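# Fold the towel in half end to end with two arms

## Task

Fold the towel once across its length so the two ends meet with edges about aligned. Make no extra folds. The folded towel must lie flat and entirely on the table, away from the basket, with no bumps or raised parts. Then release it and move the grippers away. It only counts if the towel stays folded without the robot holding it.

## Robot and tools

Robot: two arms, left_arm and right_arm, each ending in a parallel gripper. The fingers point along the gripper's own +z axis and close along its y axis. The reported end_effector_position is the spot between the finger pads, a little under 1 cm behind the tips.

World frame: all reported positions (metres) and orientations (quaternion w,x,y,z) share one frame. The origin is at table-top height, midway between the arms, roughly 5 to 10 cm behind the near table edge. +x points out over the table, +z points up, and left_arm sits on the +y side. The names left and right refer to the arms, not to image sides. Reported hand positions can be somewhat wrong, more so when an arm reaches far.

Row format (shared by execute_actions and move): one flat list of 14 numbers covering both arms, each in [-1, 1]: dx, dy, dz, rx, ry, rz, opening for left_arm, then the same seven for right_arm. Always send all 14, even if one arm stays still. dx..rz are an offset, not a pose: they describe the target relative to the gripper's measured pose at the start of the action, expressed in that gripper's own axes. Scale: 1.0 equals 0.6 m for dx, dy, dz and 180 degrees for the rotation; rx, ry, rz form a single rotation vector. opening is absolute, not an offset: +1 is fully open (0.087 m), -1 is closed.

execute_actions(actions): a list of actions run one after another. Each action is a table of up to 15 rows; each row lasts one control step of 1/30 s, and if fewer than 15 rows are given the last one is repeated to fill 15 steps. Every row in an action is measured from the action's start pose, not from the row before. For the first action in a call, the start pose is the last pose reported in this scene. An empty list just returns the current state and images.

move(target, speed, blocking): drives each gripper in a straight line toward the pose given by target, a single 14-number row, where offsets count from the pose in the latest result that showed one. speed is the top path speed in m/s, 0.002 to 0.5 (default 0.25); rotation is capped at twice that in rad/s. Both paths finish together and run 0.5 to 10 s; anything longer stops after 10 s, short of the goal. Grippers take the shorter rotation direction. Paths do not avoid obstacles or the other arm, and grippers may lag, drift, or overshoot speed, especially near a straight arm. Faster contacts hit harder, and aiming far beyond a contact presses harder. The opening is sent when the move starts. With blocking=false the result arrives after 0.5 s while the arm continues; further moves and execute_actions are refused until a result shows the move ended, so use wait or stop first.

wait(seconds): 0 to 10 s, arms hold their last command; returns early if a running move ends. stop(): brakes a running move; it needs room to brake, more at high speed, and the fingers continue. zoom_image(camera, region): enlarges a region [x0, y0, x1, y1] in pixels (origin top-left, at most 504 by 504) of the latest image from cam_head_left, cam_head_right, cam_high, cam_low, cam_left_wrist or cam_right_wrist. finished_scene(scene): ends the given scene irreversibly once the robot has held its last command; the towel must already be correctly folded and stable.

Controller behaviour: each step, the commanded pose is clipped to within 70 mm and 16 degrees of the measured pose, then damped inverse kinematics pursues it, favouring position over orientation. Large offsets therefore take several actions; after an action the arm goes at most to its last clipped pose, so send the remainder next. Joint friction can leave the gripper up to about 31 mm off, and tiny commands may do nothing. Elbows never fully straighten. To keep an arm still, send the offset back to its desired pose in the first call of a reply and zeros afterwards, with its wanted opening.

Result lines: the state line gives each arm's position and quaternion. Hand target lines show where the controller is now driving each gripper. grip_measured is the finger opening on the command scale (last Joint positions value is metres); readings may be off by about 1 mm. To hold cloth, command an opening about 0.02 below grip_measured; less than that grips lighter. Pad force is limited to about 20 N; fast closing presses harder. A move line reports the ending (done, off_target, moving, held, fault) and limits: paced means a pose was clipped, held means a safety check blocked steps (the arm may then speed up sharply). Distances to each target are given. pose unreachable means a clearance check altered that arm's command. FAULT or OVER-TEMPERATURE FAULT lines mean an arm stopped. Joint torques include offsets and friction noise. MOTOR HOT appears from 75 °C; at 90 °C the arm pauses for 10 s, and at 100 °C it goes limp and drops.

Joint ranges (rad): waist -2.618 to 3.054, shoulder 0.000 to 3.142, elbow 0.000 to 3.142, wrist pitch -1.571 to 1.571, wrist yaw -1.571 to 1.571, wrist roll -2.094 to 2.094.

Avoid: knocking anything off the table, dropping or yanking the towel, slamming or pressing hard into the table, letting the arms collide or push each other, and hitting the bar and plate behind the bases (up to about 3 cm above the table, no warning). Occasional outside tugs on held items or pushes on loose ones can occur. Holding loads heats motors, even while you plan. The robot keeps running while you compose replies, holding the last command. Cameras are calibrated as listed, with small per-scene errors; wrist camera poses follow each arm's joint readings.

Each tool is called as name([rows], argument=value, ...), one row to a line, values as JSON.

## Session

execute_actions(actions=[])

Scene clock: 0.00 s.
left_arm: end_effector_position=(+0.1116, -0.0361, +0.0616) grip_measured=+0.989 end_effector_quat_wxyz=(+0.287, +0.402, +0.858, -0.141) | right_arm: end_effector_position=(+0.1867, -0.2499, +0.0486) grip_measured=+1.000 end_effector_quat_wxyz=(+0.236, +0.182, +0.953, -0.045)
Joint positions: left_arm=[-1.298  1.493  0.948 -0.414 -0.242 -0.362  0.087] | right_arm=[ 0.329  1.066  0.617 -0.758  0.284  0.6    0.087]
Joint velocities: left_arm=[-0.007 -0.002 -0.002  0.022 -0.007 -0.007 -0.   ] | right_arm=[ 0.017 -0.017  0.002 -0.037 -0.066 -0.007  0.   ]
Joint torques (N m, as the arm reports them, + toward a larger angle): no reading
Hand target (left_arm): +0.112, -0.036, +0.062; +0.287, +0.402, +0.858, -0.141
Hand target (right_arm): +0.187, -0.250, +0.049; +0.236, +0.182, +0.953, -0.045
camera_calibration (this result's frames):
cam_left_wrist: T_world_to_cam=[[-0.776343, -0.630268, -0.00730047, 0.0666737], [-0.615646, 0.755747, 0.22322, 0.101583], [-0.135171, 0.17779, -0.974741, 0.230491], [0, 0, 0, 1]] pos_world=[0.145457, -0.0757277, 0.20248]
cam_right_wrist: T_world_to_cam=[[-0.384095, -0.923284, -0.00408056, -0.160588], [-0.859448, 0.355917, 0.366978, 0.256947], [-0.337373, 0.144462, -0.930221, 0.286139], [0, 0, 0, 1]] pos_world=[0.255687, -0.281056, 0.171224]

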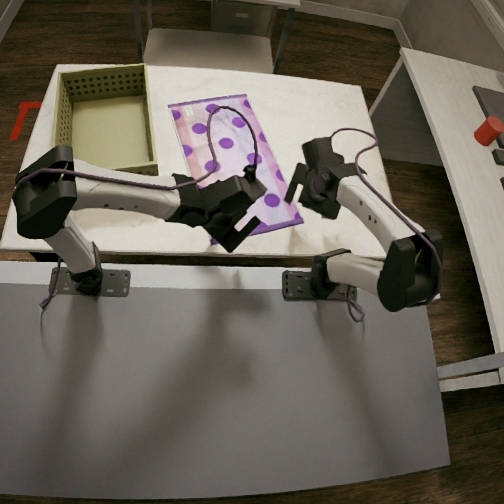

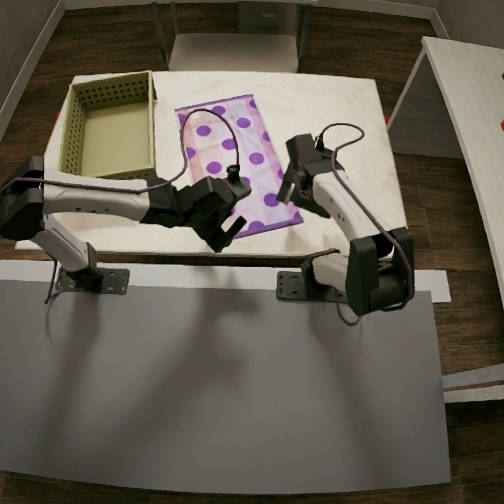

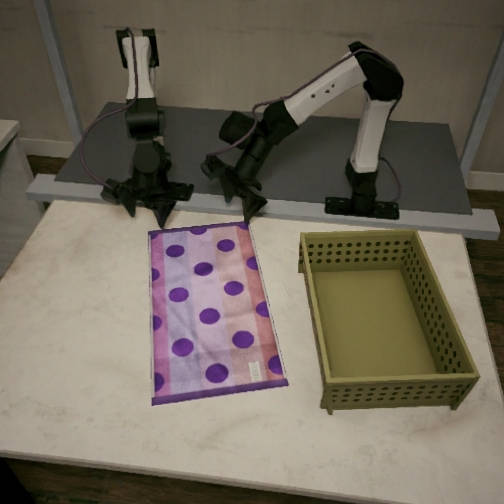

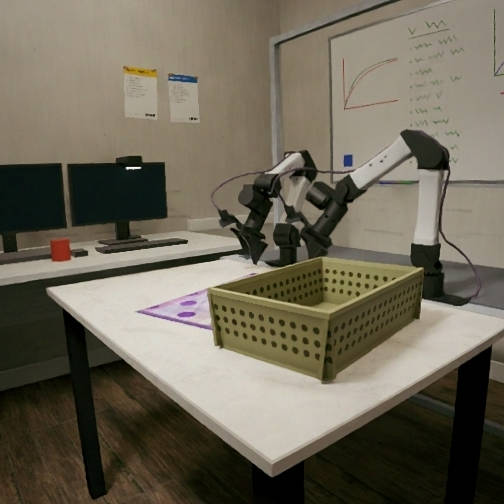

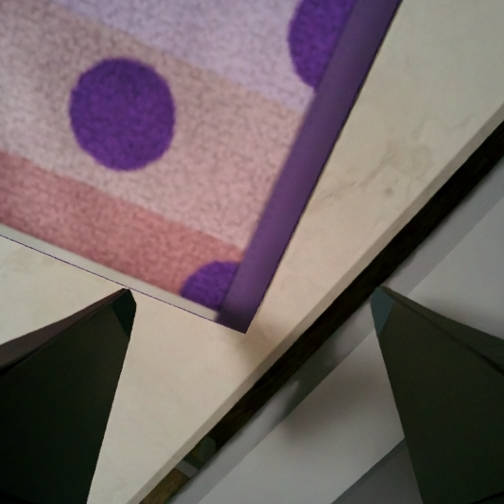

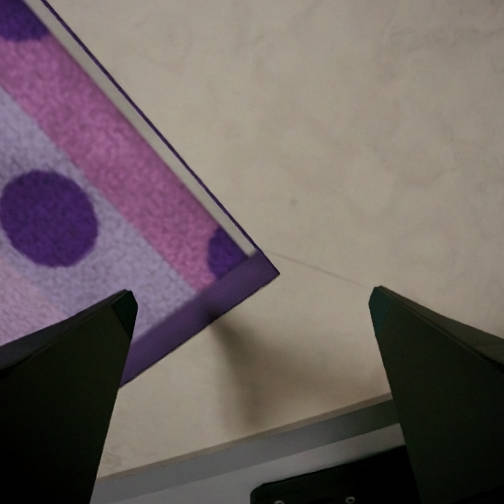

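execute_actions(actions=[])

Scene clock: 1.70 s.
left_arm: end_effector_position=(+0.1116, -0.0361, +0.0616) grip_measured=+0.989 end_effector_quat_wxyz=(+0.287, +0.402, +0.858, -0.141) | right_arm: end_effector_position=(+0.1867, -0.2499, +0.0486) grip_measured=+1.000 end_effector_quat_wxyz=(+0.236, +0.182, +0.953, -0.045)
Joint positions: left_arm=[-1.298  1.493  0.948 -0.414 -0.242 -0.362  0.087] | right_arm=[ 0.329  1.066  0.617 -0.758  0.284  0.6    0.087]
Joint velocities: left_arm=[ 0.007 -0.007 -0.007 -0.037 -0.037  0.037  0.   ] | right_arm=[ 0.012 -0.017  0.002 -0.007 -0.037 -0.11   0.   ]
Joint torques (N m, as the arm reports them, + toward a larger angle): left_arm=[ 0.39 -6.19  6.88  1.41 -0.15 -0.04] | right_arm=[-0.14 -2.61  7.21  0.97  0.2  -0.03]
Hand target (left_arm): +0.112, -0.036, +0.062; +0.287, +0.402, +0.858, -0.141
Hand target (right_arm): +0.187, -0.250, +0.049; +0.236, +0.182, +0.953, -0.045
camera_calibration (this result's frames):
cam_left_wrist: T_world_to_cam=[[-0.776343, -0.630268, -0.00730047, 0.0666737], [-0.615646, 0.755747, 0.22322, 0.101583], [-0.135171, 0.17779, -0.974741, 0.230491], [0, 0, 0, 1]] pos_world=[0.145457, -0.0757277, 0.20248]
cam_right_wrist: T_world_to_cam=[[-0.384095, -0.923284, -0.00408056, -0.160588], [-0.859448, 0.355917, 0.366978, 0.256947], [-0.337373, 0.144462, -0.930221, 0.286139], [0, 0, 0, 1]] pos_world=[0.255687, -0.281056, 0.171224]

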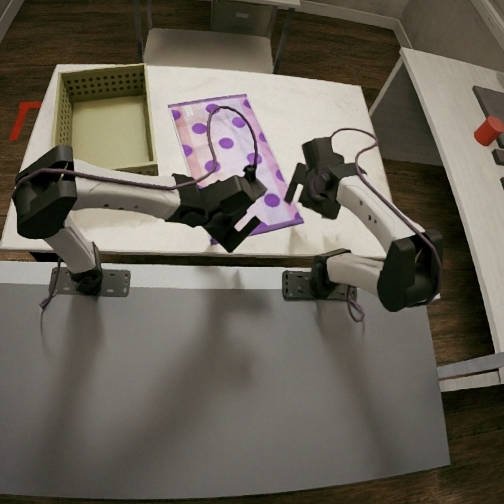

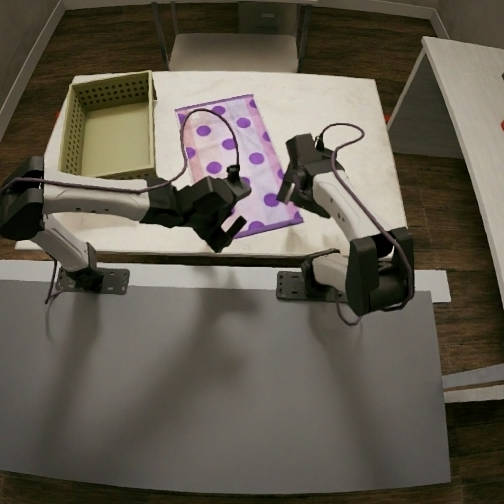

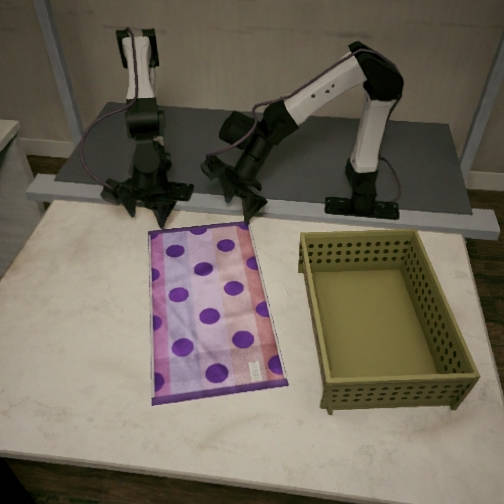

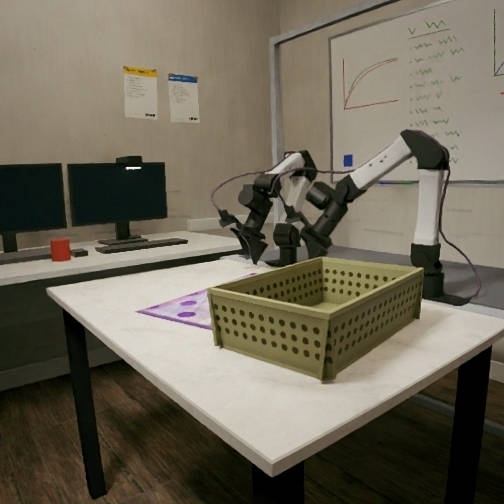

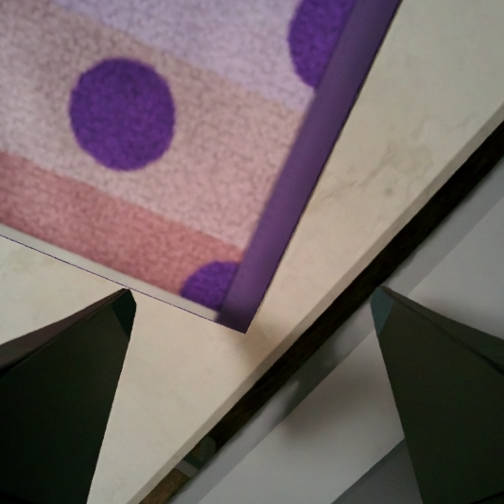

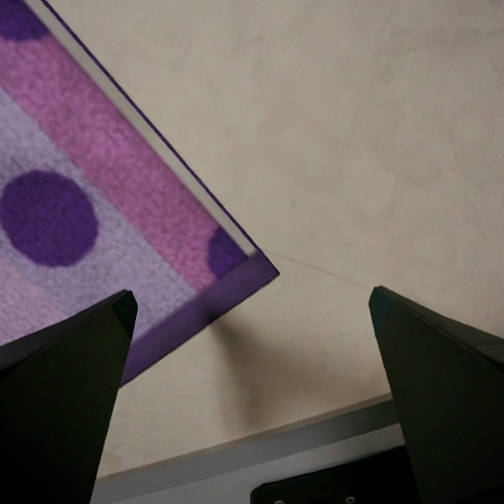

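move(target=[0,0.01,0,0.074,0.08,0.097,0.2,0.005,0.022,-0.012,0.132,0.04,0.25,0.2])

Scene clock: 5.17 s.
left_arm: end_effector_position=(+0.1133, -0.0281, +0.0591) grip_measured=+0.200 end_effector_quat_wxyz=(+0.151, +0.572, +0.794, -0.140) | right_arm: end_effector_position=(+0.1825, -0.2397, +0.0528) grip_measured=+0.200 end_effector_quat_wxyz=(+0.137, +0.575, +0.796, -0.131)
Joint positions: left_arm=[-1.17   1.638  1.162 -0.683  0.082  0.045  0.052] | right_arm=[ 0.377  1.391  0.869 -1.138  0.371  1.59   0.052]
Joint velocities: left_arm=[-0.002  0.007  0.012 -0.037  0.066  0.007 -0.001] | right_arm=[-0.012  0.002 -0.007 -0.081 -0.007  0.007 -0.001]
Joint torques (N m, as the arm reports them, + toward a larger angle): left_arm=[ 1.06 -6.24  8.89  0.99  0.06  0.04] | right_arm=[ 0.62 -3.1   8.2   0.03  0.23  0.08]
Hand target (left_arm): +0.116, -0.032, +0.062; +0.149, +0.572, +0.794, -0.143
Hand target (right_arm): +0.186, -0.236, +0.055; +0.135, +0.577, +0.795, -0.131
Off the commanded pose (left_arm): 0.006 m, 1 deg.
Off the commanded pose (right_arm): 0.006 m, 0 deg.
move: done
camera_calibration (this result's frames):
cam_left_wrist: T_world_to_cam=[[-0.955071, -0.294565, 0.0327415, 0.10035], [-0.249585, 0.858935, 0.447144, 0.045269], [-0.159836, 0.418883, -0.893862, 0.231711], [0, 0, 0, 1]] pos_world=[0.144176, -0.106383, 0.18359]
cam_right_wrist: T_world_to_cam=[[-0.95661, -0.287303, 0.0485232, 0.101359], [-0.233456, 0.855409, 0.462358, 0.248616], [-0.174344, 0.430968, -0.885365, 0.323669], [0, 0, 0, 1]] pos_world=[0.211431, -0.323039, 0.166697]

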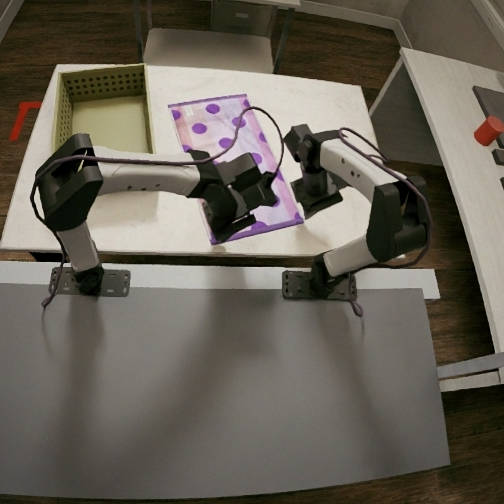

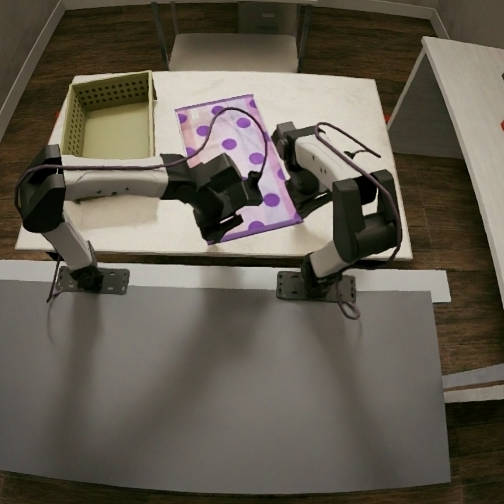

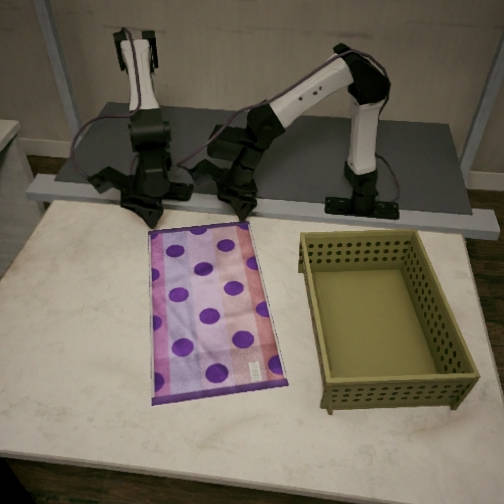

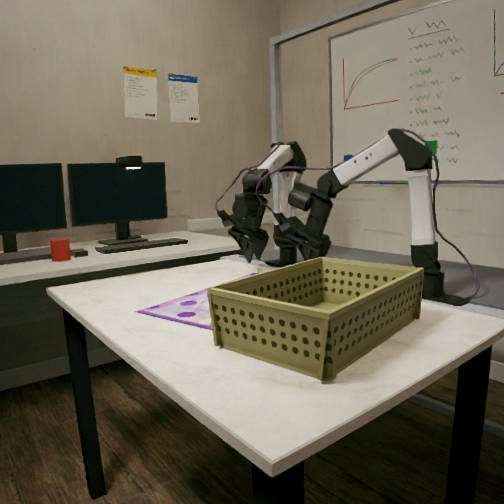

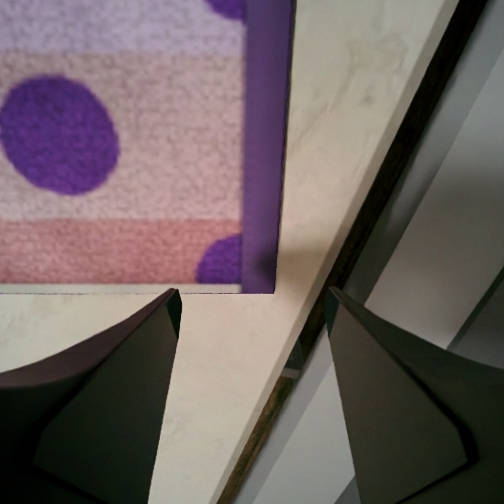

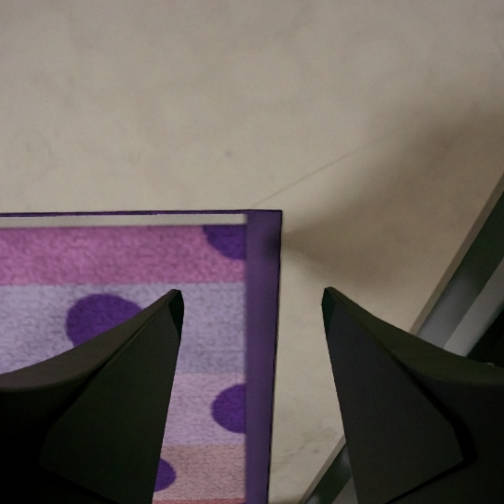

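move(target=[0.017,0.008,0.077,-0.035,0,0,0.2,0.04,0.006,0.088,-0.03,0,0,0.2], speed=0.05)

execute_actions([
  [[0.012,0,0.03,0,0,0,-0.3,0.012,0,0.03,0,0,0,-0.3]],
  [[0.012,0,0.03,0,0,0,-1,0.012,0,0.03,0,0,0,-1]],
  [[0,0,0,0,0,0,-1,0,0,0,0,0,0,-1]],
])

Scene clock: 8.03 s.
left_arm: end_effector_position=(+0.1210, -0.0415, +0.0226) grip_measured=+0.200 end_effector_quat_wxyz=(+0.188, +0.562, +0.798, -0.106) | right_arm: end_effector_position=(+0.1785, -0.2413, +0.0072) grip_measured=+0.200 end_effector_quat_wxyz=(+0.156, +0.574, +0.797, -0.108)
Joint positions: left_arm=[-1.218  1.717  1.093 -0.51  -0.037 -0.001  0.052] | right_arm=[ 0.38   1.378  0.668 -0.889  0.375  1.578  0.052]
Joint velocities: left_arm=[-0.007 -0.002  0.012 -0.022 -0.007  0.007 -0.001] | right_arm=[-0.017 -0.032  0.002  0.022 -0.007  0.051  0.001]
Joint torques (N m, as the arm reports them, + toward a larger angle): left_arm=[-0.3  -7.    5.    1.24 -0.19  0.  ] | right_arm=[ 0.9  -3.66  2.18  0.99  0.27 -0.1 ]
Hand target (left_arm): +0.119, -0.036, +0.013; +0.182, +0.563, +0.800, -0.096
Hand target (right_arm): +0.182, -0.237, -0.004; +0.164, +0.568, +0.801, -0.094
Off the commanded pose (left_arm): 0.012 m, 1 deg.
Off the commanded pose (right_arm): 0.014 m, 2 deg.
move: off_target (left_arm, right_arm)
camera_calibration (this result's frames):
cam_left_wrist: T_world_to_cam=[[-0.940658, -0.334305, -0.0583393, 0.103555], [-0.326073, 0.842751, 0.428308, 0.0840152], [-0.09402, 0.421914, -0.901748, 0.198187], [0, 0, 0, 1]] pos_world=[0.143439, -0.119803, 0.148772]
cam_right_wrist: T_world_to_cam=[[-0.953423, -0.301512, -0.0086802, 0.0957256], [-0.27131, 0.844634, 0.461502, 0.274344], [-0.131817, 0.442361, -0.887097, 0.278437], [0, 0, 0, 1]] pos_world=[0.202402, -0.326028, 0.121221]

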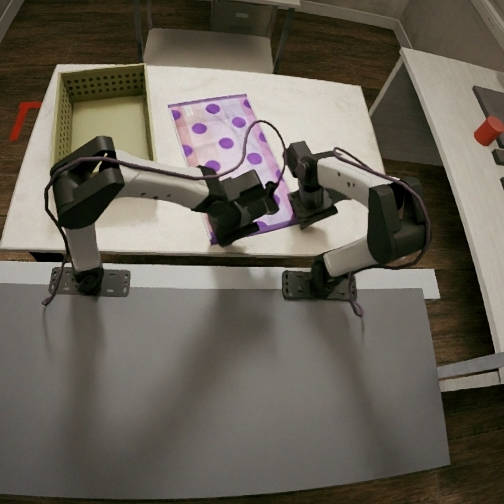

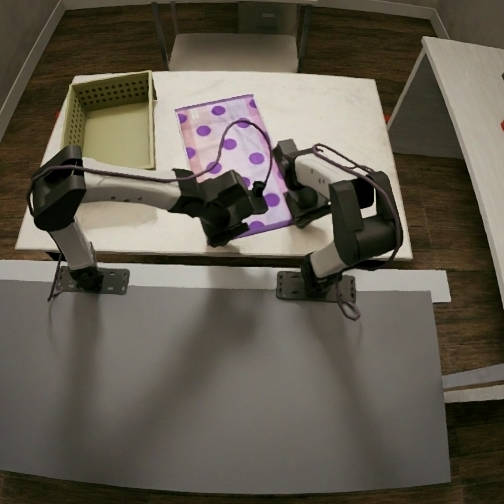

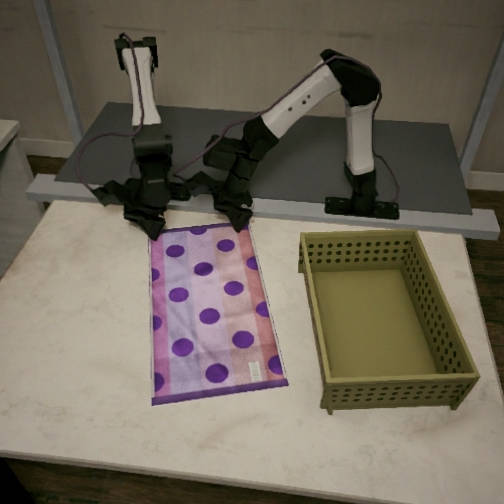

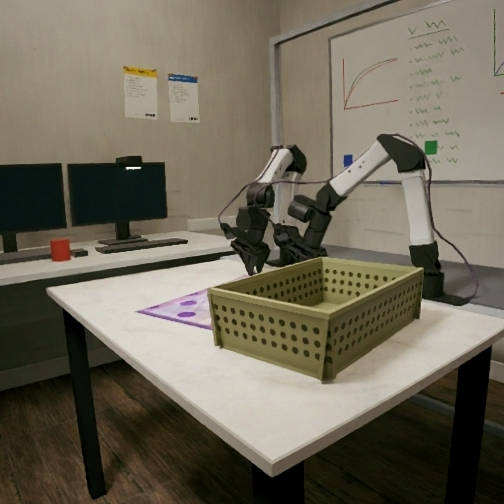

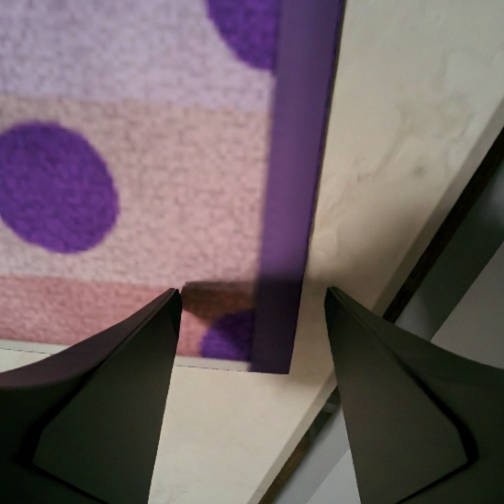

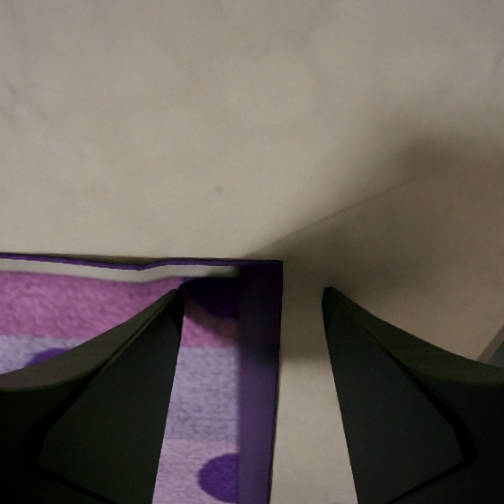

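Scene clock: 9.53 s.
left_arm: end_effector_position=(+0.1280, -0.0616, +0.0231) grip_measured=-0.963 end_effector_quat_wxyz=(+0.222, +0.556, +0.790, -0.131) | right_arm: end_effector_position=(+0.1864, -0.2408, +0.0079) grip_measured=-0.920 end_effector_quat_wxyz=(+0.170, +0.575, +0.794, -0.098)
Joint positions: left_arm=[-1.218  1.728  1.079 -0.399 -0.037 -0.     0.002] | right_arm=[ 0.38   1.375  0.667 -0.858  0.387  1.578  0.004]
Joint velocities: left_arm=[-0.002 -0.017 -0.007 -0.051 -0.022 -0.066 -0.001] | right_arm=[-0.007 -0.012  0.002  0.022 -0.051  0.037  0.   ]
Joint torques (N m, as the arm reports them, + toward a larger angle): left_arm=[ 0.32 -8.01  6.6   1.3  -0.05 -0.03] | right_arm=[-0.13 -4.32  5.88  0.32  0.3  -0.03]
Hand target (left_arm): +0.128, -0.062, +0.023; +0.222, +0.556, +0.790, -0.131
Hand target (right_arm): +0.187, -0.241, +0.007; +0.170, +0.576, +0.794, -0.098
Off the commanded pose (left_arm): 0.000 m, 0 deg.
Off the commanded pose (right_arm): 0.001 m, 0 deg.
camera_calibration (this result's frames):
cam_left_wrist: T_world_to_cam=[[-0.939516, -0.337595, -0.057785, 0.103081], [-0.335861, 0.875019, 0.348625, 0.108111], [-0.0671311, 0.346947, -0.935479, 0.200486], [0, 0, 0, 1]] pos_world=[0.146616, -0.129357, 0.155817]
cam_right_wrist: T_world_to_cam=[[-0.952466, -0.301843, -0.0412235, 0.103458], [-0.287278, 0.84487, 0.451294, 0.278832], [-0.101392, 0.441685, -0.891423, 0.274155], [0, 0, 0, 1]] pos_world=[0.206439, -0.325439, 0.122818]

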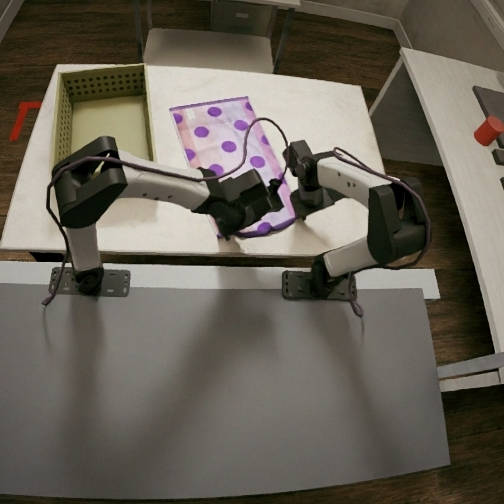

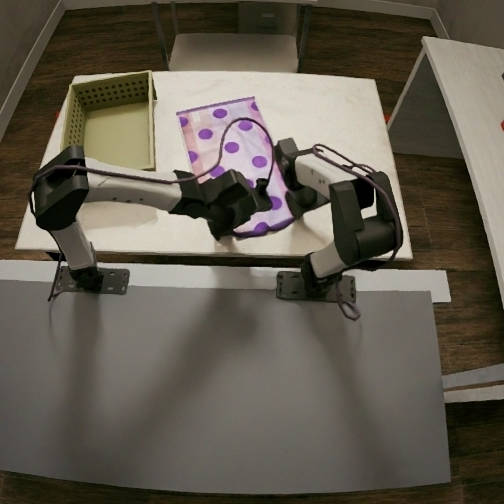

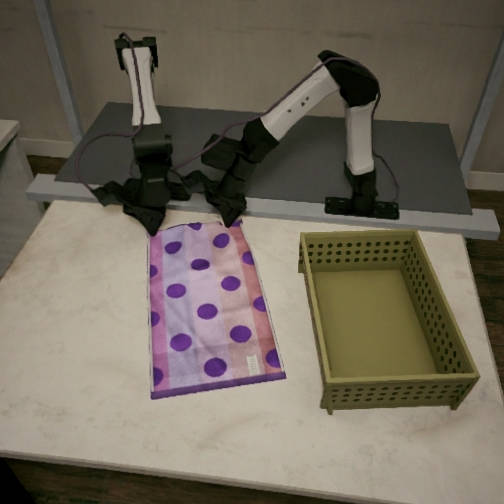

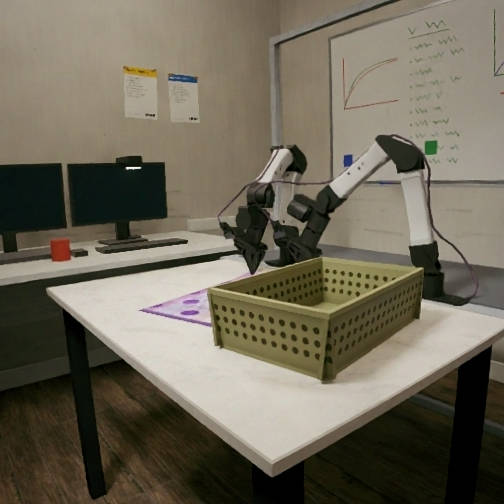

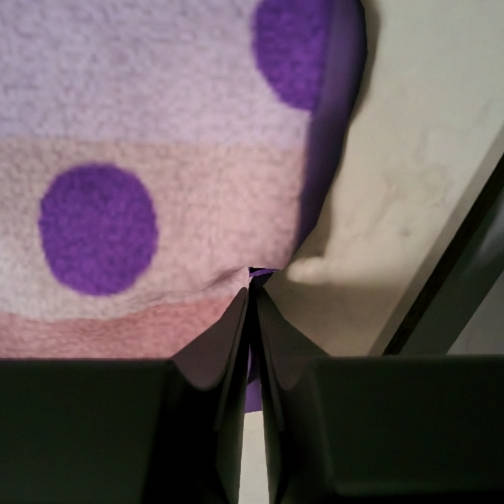

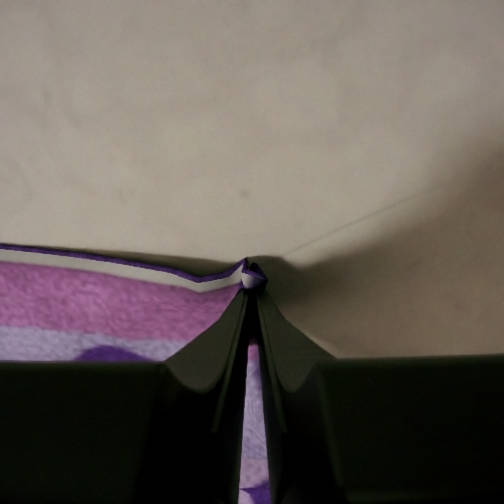

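move(target=[-0.03,-0.03,-0.118,0,0,0,-1,-0.045,-0.03,-0.107,0,0,0,-1], speed=0.1)

move(target=[-0.08,0.36,-0.145,0,0,0,-1,-0.065,0.36,-0.155,-0.03,0,0,-1], speed=0.15)

Scene clock: 11.67 s.
left_arm: end_effector_position=(+0.1016, -0.0475, +0.0810) grip_measured=-0.964 end_effector_quat_wxyz=(+0.213, +0.558, +0.792, -0.129) | right_arm: end_effector_position=(+0.1633, -0.2479, +0.0682) grip_measured=-0.928 end_effector_quat_wxyz=(+0.162, +0.574, +0.796, -0.107)
Joint positions: left_arm=[-1.277  1.599  1.185 -0.655 -0.058 -0.053  0.002] | right_arm=[ 0.38   1.218  0.813 -1.185  0.385  1.578  0.003]
Joint velocities: left_arm=[-0.002 -0.012 -0.002  0.081 -0.037  0.007 -0.001] | right_arm=[ 0.007  0.022 -0.002 -0.007  0.022 -0.022 -0.   ]
Joint torques (N m, as the arm reports them, + toward a larger angle): left_arm=[-0.16 -8.34  8.68  1.   -0.16  0.  ] | right_arm=[-0.32 -4.87  8.38  0.13  0.34 -0.05]
Hand target (left_arm): +0.101, -0.050, +0.093; +0.222, +0.556, +0.790, -0.131
Hand target (right_arm): +0.167, -0.247, +0.076; +0.170, +0.575, +0.794, -0.098
Off the commanded pose (left_arm): 0.012 m, 1 deg.
Off the commanded pose (right_arm): 0.009 m, 1 deg.
move: off_target (left_arm)
camera_calibration (this result's frames):
cam_left_wrist: T_world_to_cam=[[-0.940884, -0.334878, -0.050935, 0.0861731], [-0.329521, 0.870076, 0.366583, 0.0644093], [-0.0784432, 0.361696, -0.92899, 0.249363], [0, 0, 0, 1]] pos_world=[0.121864, -0.117377, 0.212434]
cam_right_wrist: T_world_to_cam=[[-0.953182, -0.301911, -0.0171633, 0.0801636], [-0.276626, 0.847611, 0.452806, 0.249875], [-0.122159, 0.436354, -0.891444, 0.33075], [0, 0, 0, 1]] pos_world=[0.185936, -0.331919, 0.183076]

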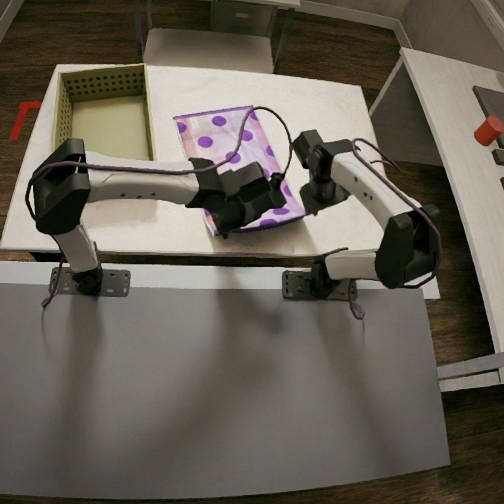

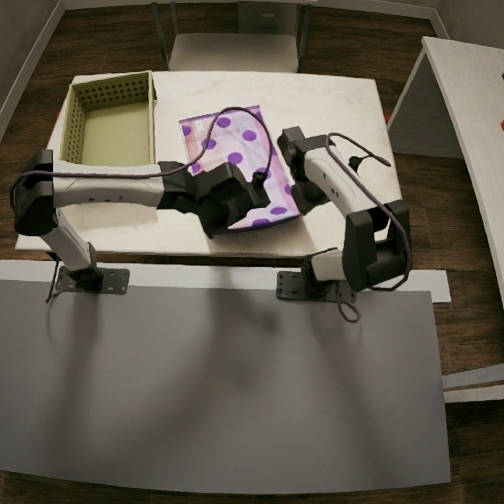

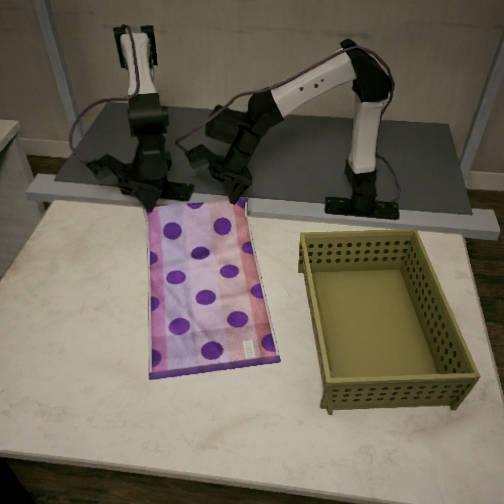

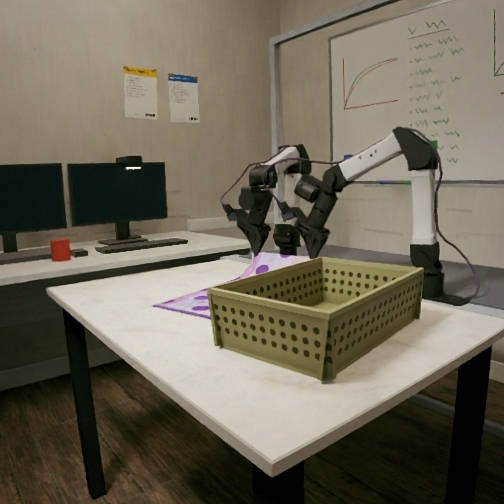

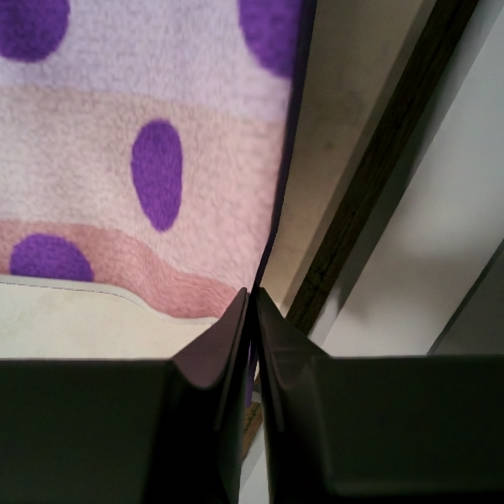

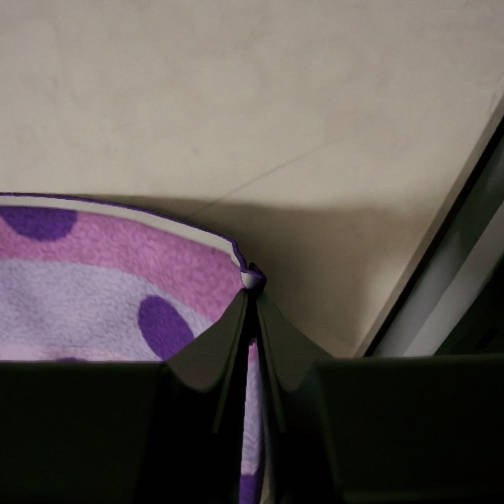

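Scene clock: 13.90 s.
left_arm: end_effector_position=(+0.2985, +0.0266, +0.1874) grip_measured=-0.964 end_effector_quat_wxyz=(+0.220, +0.557, +0.791, -0.124) | right_arm: end_effector_position=(+0.3633, -0.1772, +0.1751) grip_measured=-0.928 end_effector_quat_wxyz=(+0.189, +0.567, +0.799, -0.065)
Joint positions: left_arm=[-0.66   1.811  1.849 -1.142  0.222  0.495  0.002] | right_arm=[ 0.38   1.969  1.979 -1.49   0.377  1.541  0.003]
Joint velocities: left_arm=[ 0.002  0.002  0.007  0.022 -0.022  0.007  0.   ] | right_arm=[ 0.002 -0.007 -0.022  0.022 -0.081 -0.11  -0.001]
Joint torques (N m, as the arm reports them, + toward a larger angle): left_arm=[ 0.52 -7.97  8.73  0.93  0.08  0.05] | right_arm=[-0.78 -9.93  8.37  0.35  0.36 -0.14]
Hand target (left_arm): +0.299, +0.027, +0.189; +0.216, +0.559, +0.791, -0.124
Hand target (right_arm): +0.366, -0.180, +0.175; +0.189, +0.565, +0.800, -0.070
Off the commanded pose (left_arm): 0.003 m, 1 deg.
Off the commanded pose (right_arm): 0.005 m, 1 deg.
move: done
camera_calibration (this result's frames):
cam_left_wrist: T_world_to_cam=[[-0.938394, -0.339169, -0.0661846, 0.303855], [-0.339523, 0.869253, 0.359337, 0.0301555], [-0.064345, 0.359671, -0.930858, 0.333006], [0, 0, 0, 1]] pos_world=[0.316801, -0.0429271, 0.319256]
cam_right_wrist: T_world_to_cam=[[-0.936345, -0.332389, -0.113031, 0.299335], [-0.346179, 0.82049, 0.454925, 0.216945], [-0.0584714, 0.465095, -0.883327, 0.400185], [0, 0, 0, 1]] pos_world=[0.378782, -0.264629, 0.288635]

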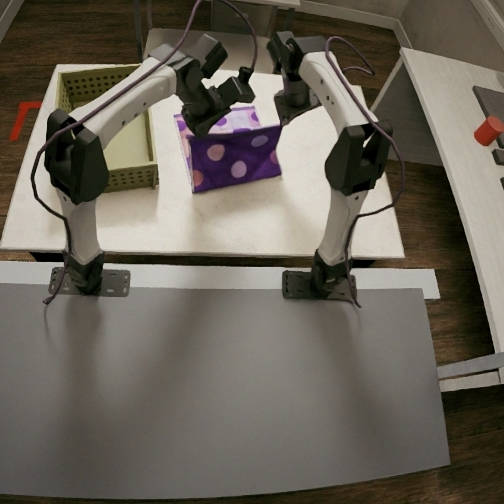

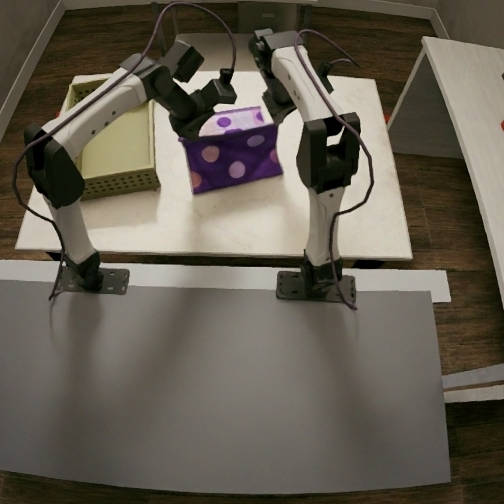

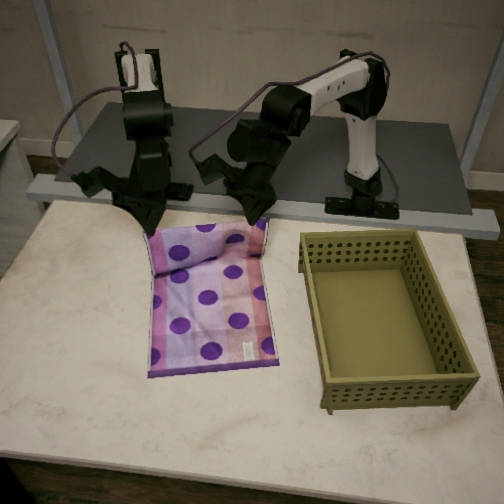

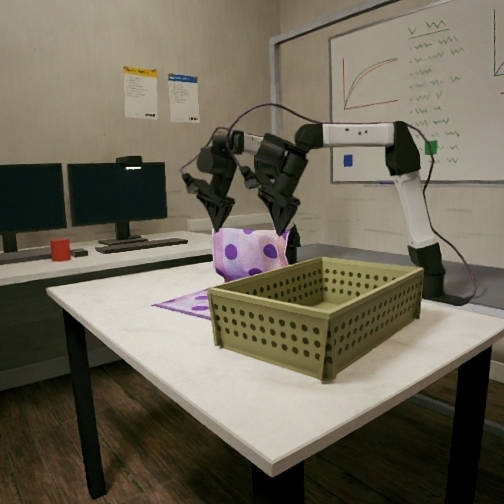

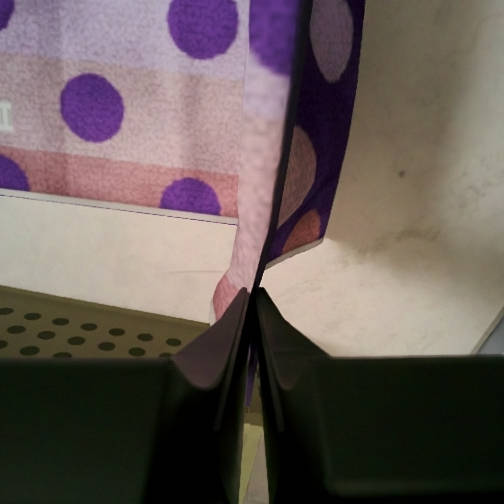

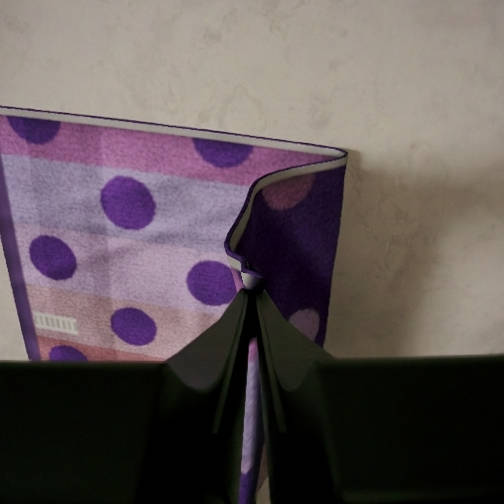

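move(target=[0.033,0.267,0.188,0,0,0,-1,0.015,0.228,0.21,-0.03,0,0,-1], speed=0.15)

Scene clock: 16.43 s.
left_arm: end_effector_position=(+0.4642, +0.0483, +0.0837) grip_measured=-0.964 end_effector_quat_wxyz=(+0.218, +0.557, +0.792, -0.121) | right_arm: end_effector_position=(+0.5155, -0.1542, +0.0739) grip_measured=-0.928 end_effector_quat_wxyz=(+0.216, +0.556, +0.802, -0.023)
Joint positions: left_arm=[-0.416  2.385  2.311 -1.096  0.319  0.726  0.002] | right_arm=[ 0.324  2.57   2.541 -1.322  0.356  1.441  0.003]
Joint velocities: left_arm=[-0.007 -0.017 -0.017 -0.037 -0.051 -0.007 -0.001] | right_arm=[ 0.002 -0.017 -0.017  0.022  0.051  0.022  0.   ]
Joint torques (N m, as the arm reports them, + toward a larger angle): left_arm=[  0.75 -12.49   8.78   0.84   0.15   0.07] | right_arm=[ -1.31 -15.58   8.73   0.62   0.3   -0.16]
Hand target (left_arm): +0.467, +0.050, +0.087; +0.221, +0.557, +0.791, -0.122
Hand target (right_arm): +0.518, -0.162, +0.073; +0.216, +0.557, +0.801, -0.026
Off the commanded pose (left_arm): 0.004 m, 0 deg.
Off the commanded pose (right_arm): 0.008 m, 1 deg.
move: done
camera_calibration (this result's frames):
cam_left_wrist: T_world_to_cam=[[-0.937779, -0.340352, -0.0687813, 0.459847], [-0.341152, 0.866195, 0.365132, 0.105274], [-0.0646953, 0.365878, -0.928412, 0.239081], [0, 0, 0, 1]] pos_world=[0.482617, -0.0221523, 0.215155]
cam_right_wrist: T_world_to_cam=[[-0.90833, -0.364206, -0.205648, 0.425526], [-0.418254, 0.790421, 0.447548, 0.329846], [-0.000451259, 0.492534, -0.870293, 0.282323], [0, 0, 0, 1]] pos_world=[0.524605, -0.244792, 0.18559]

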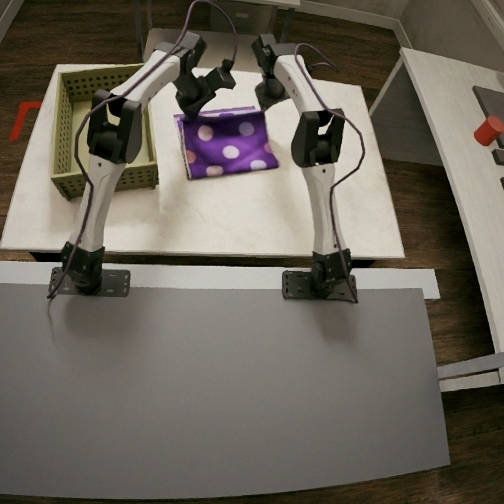

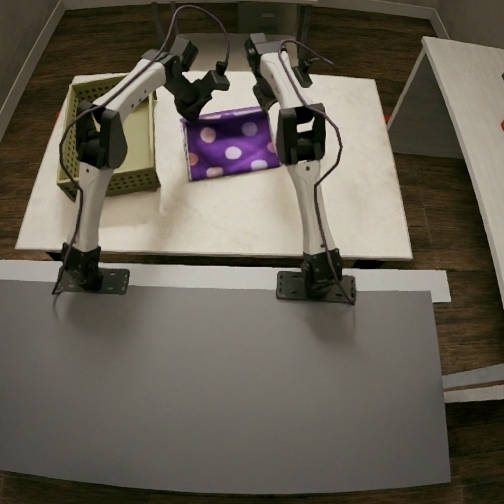

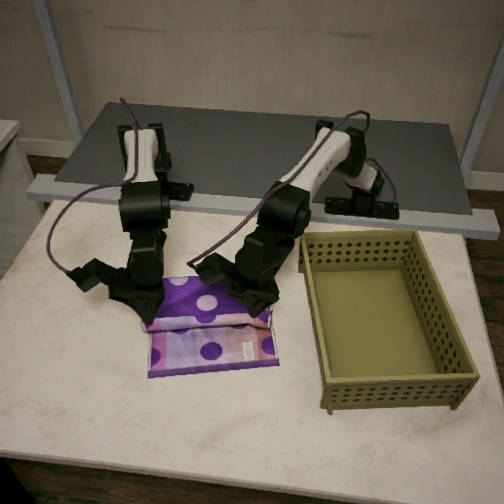

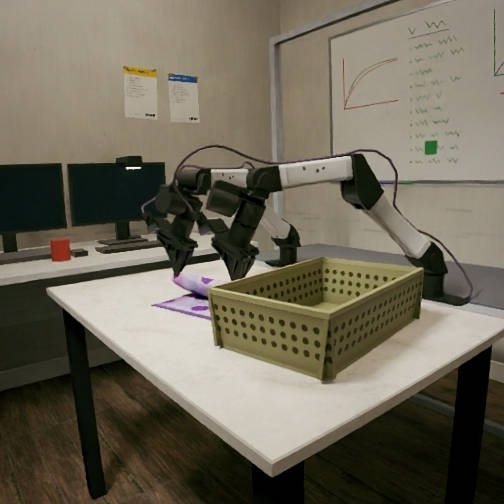

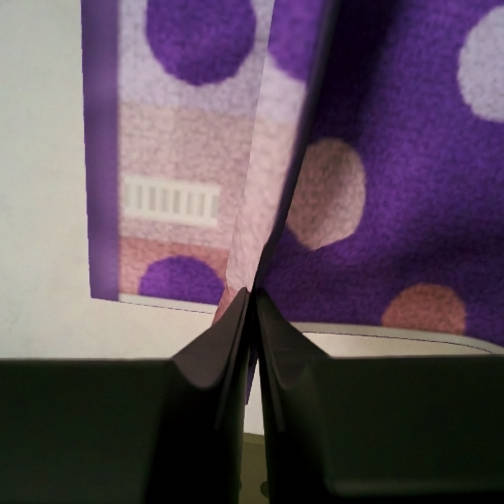

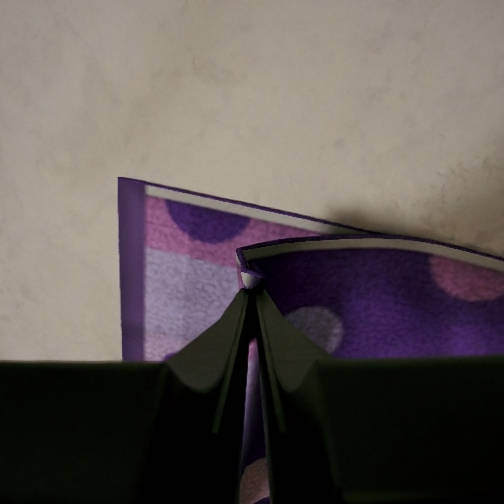

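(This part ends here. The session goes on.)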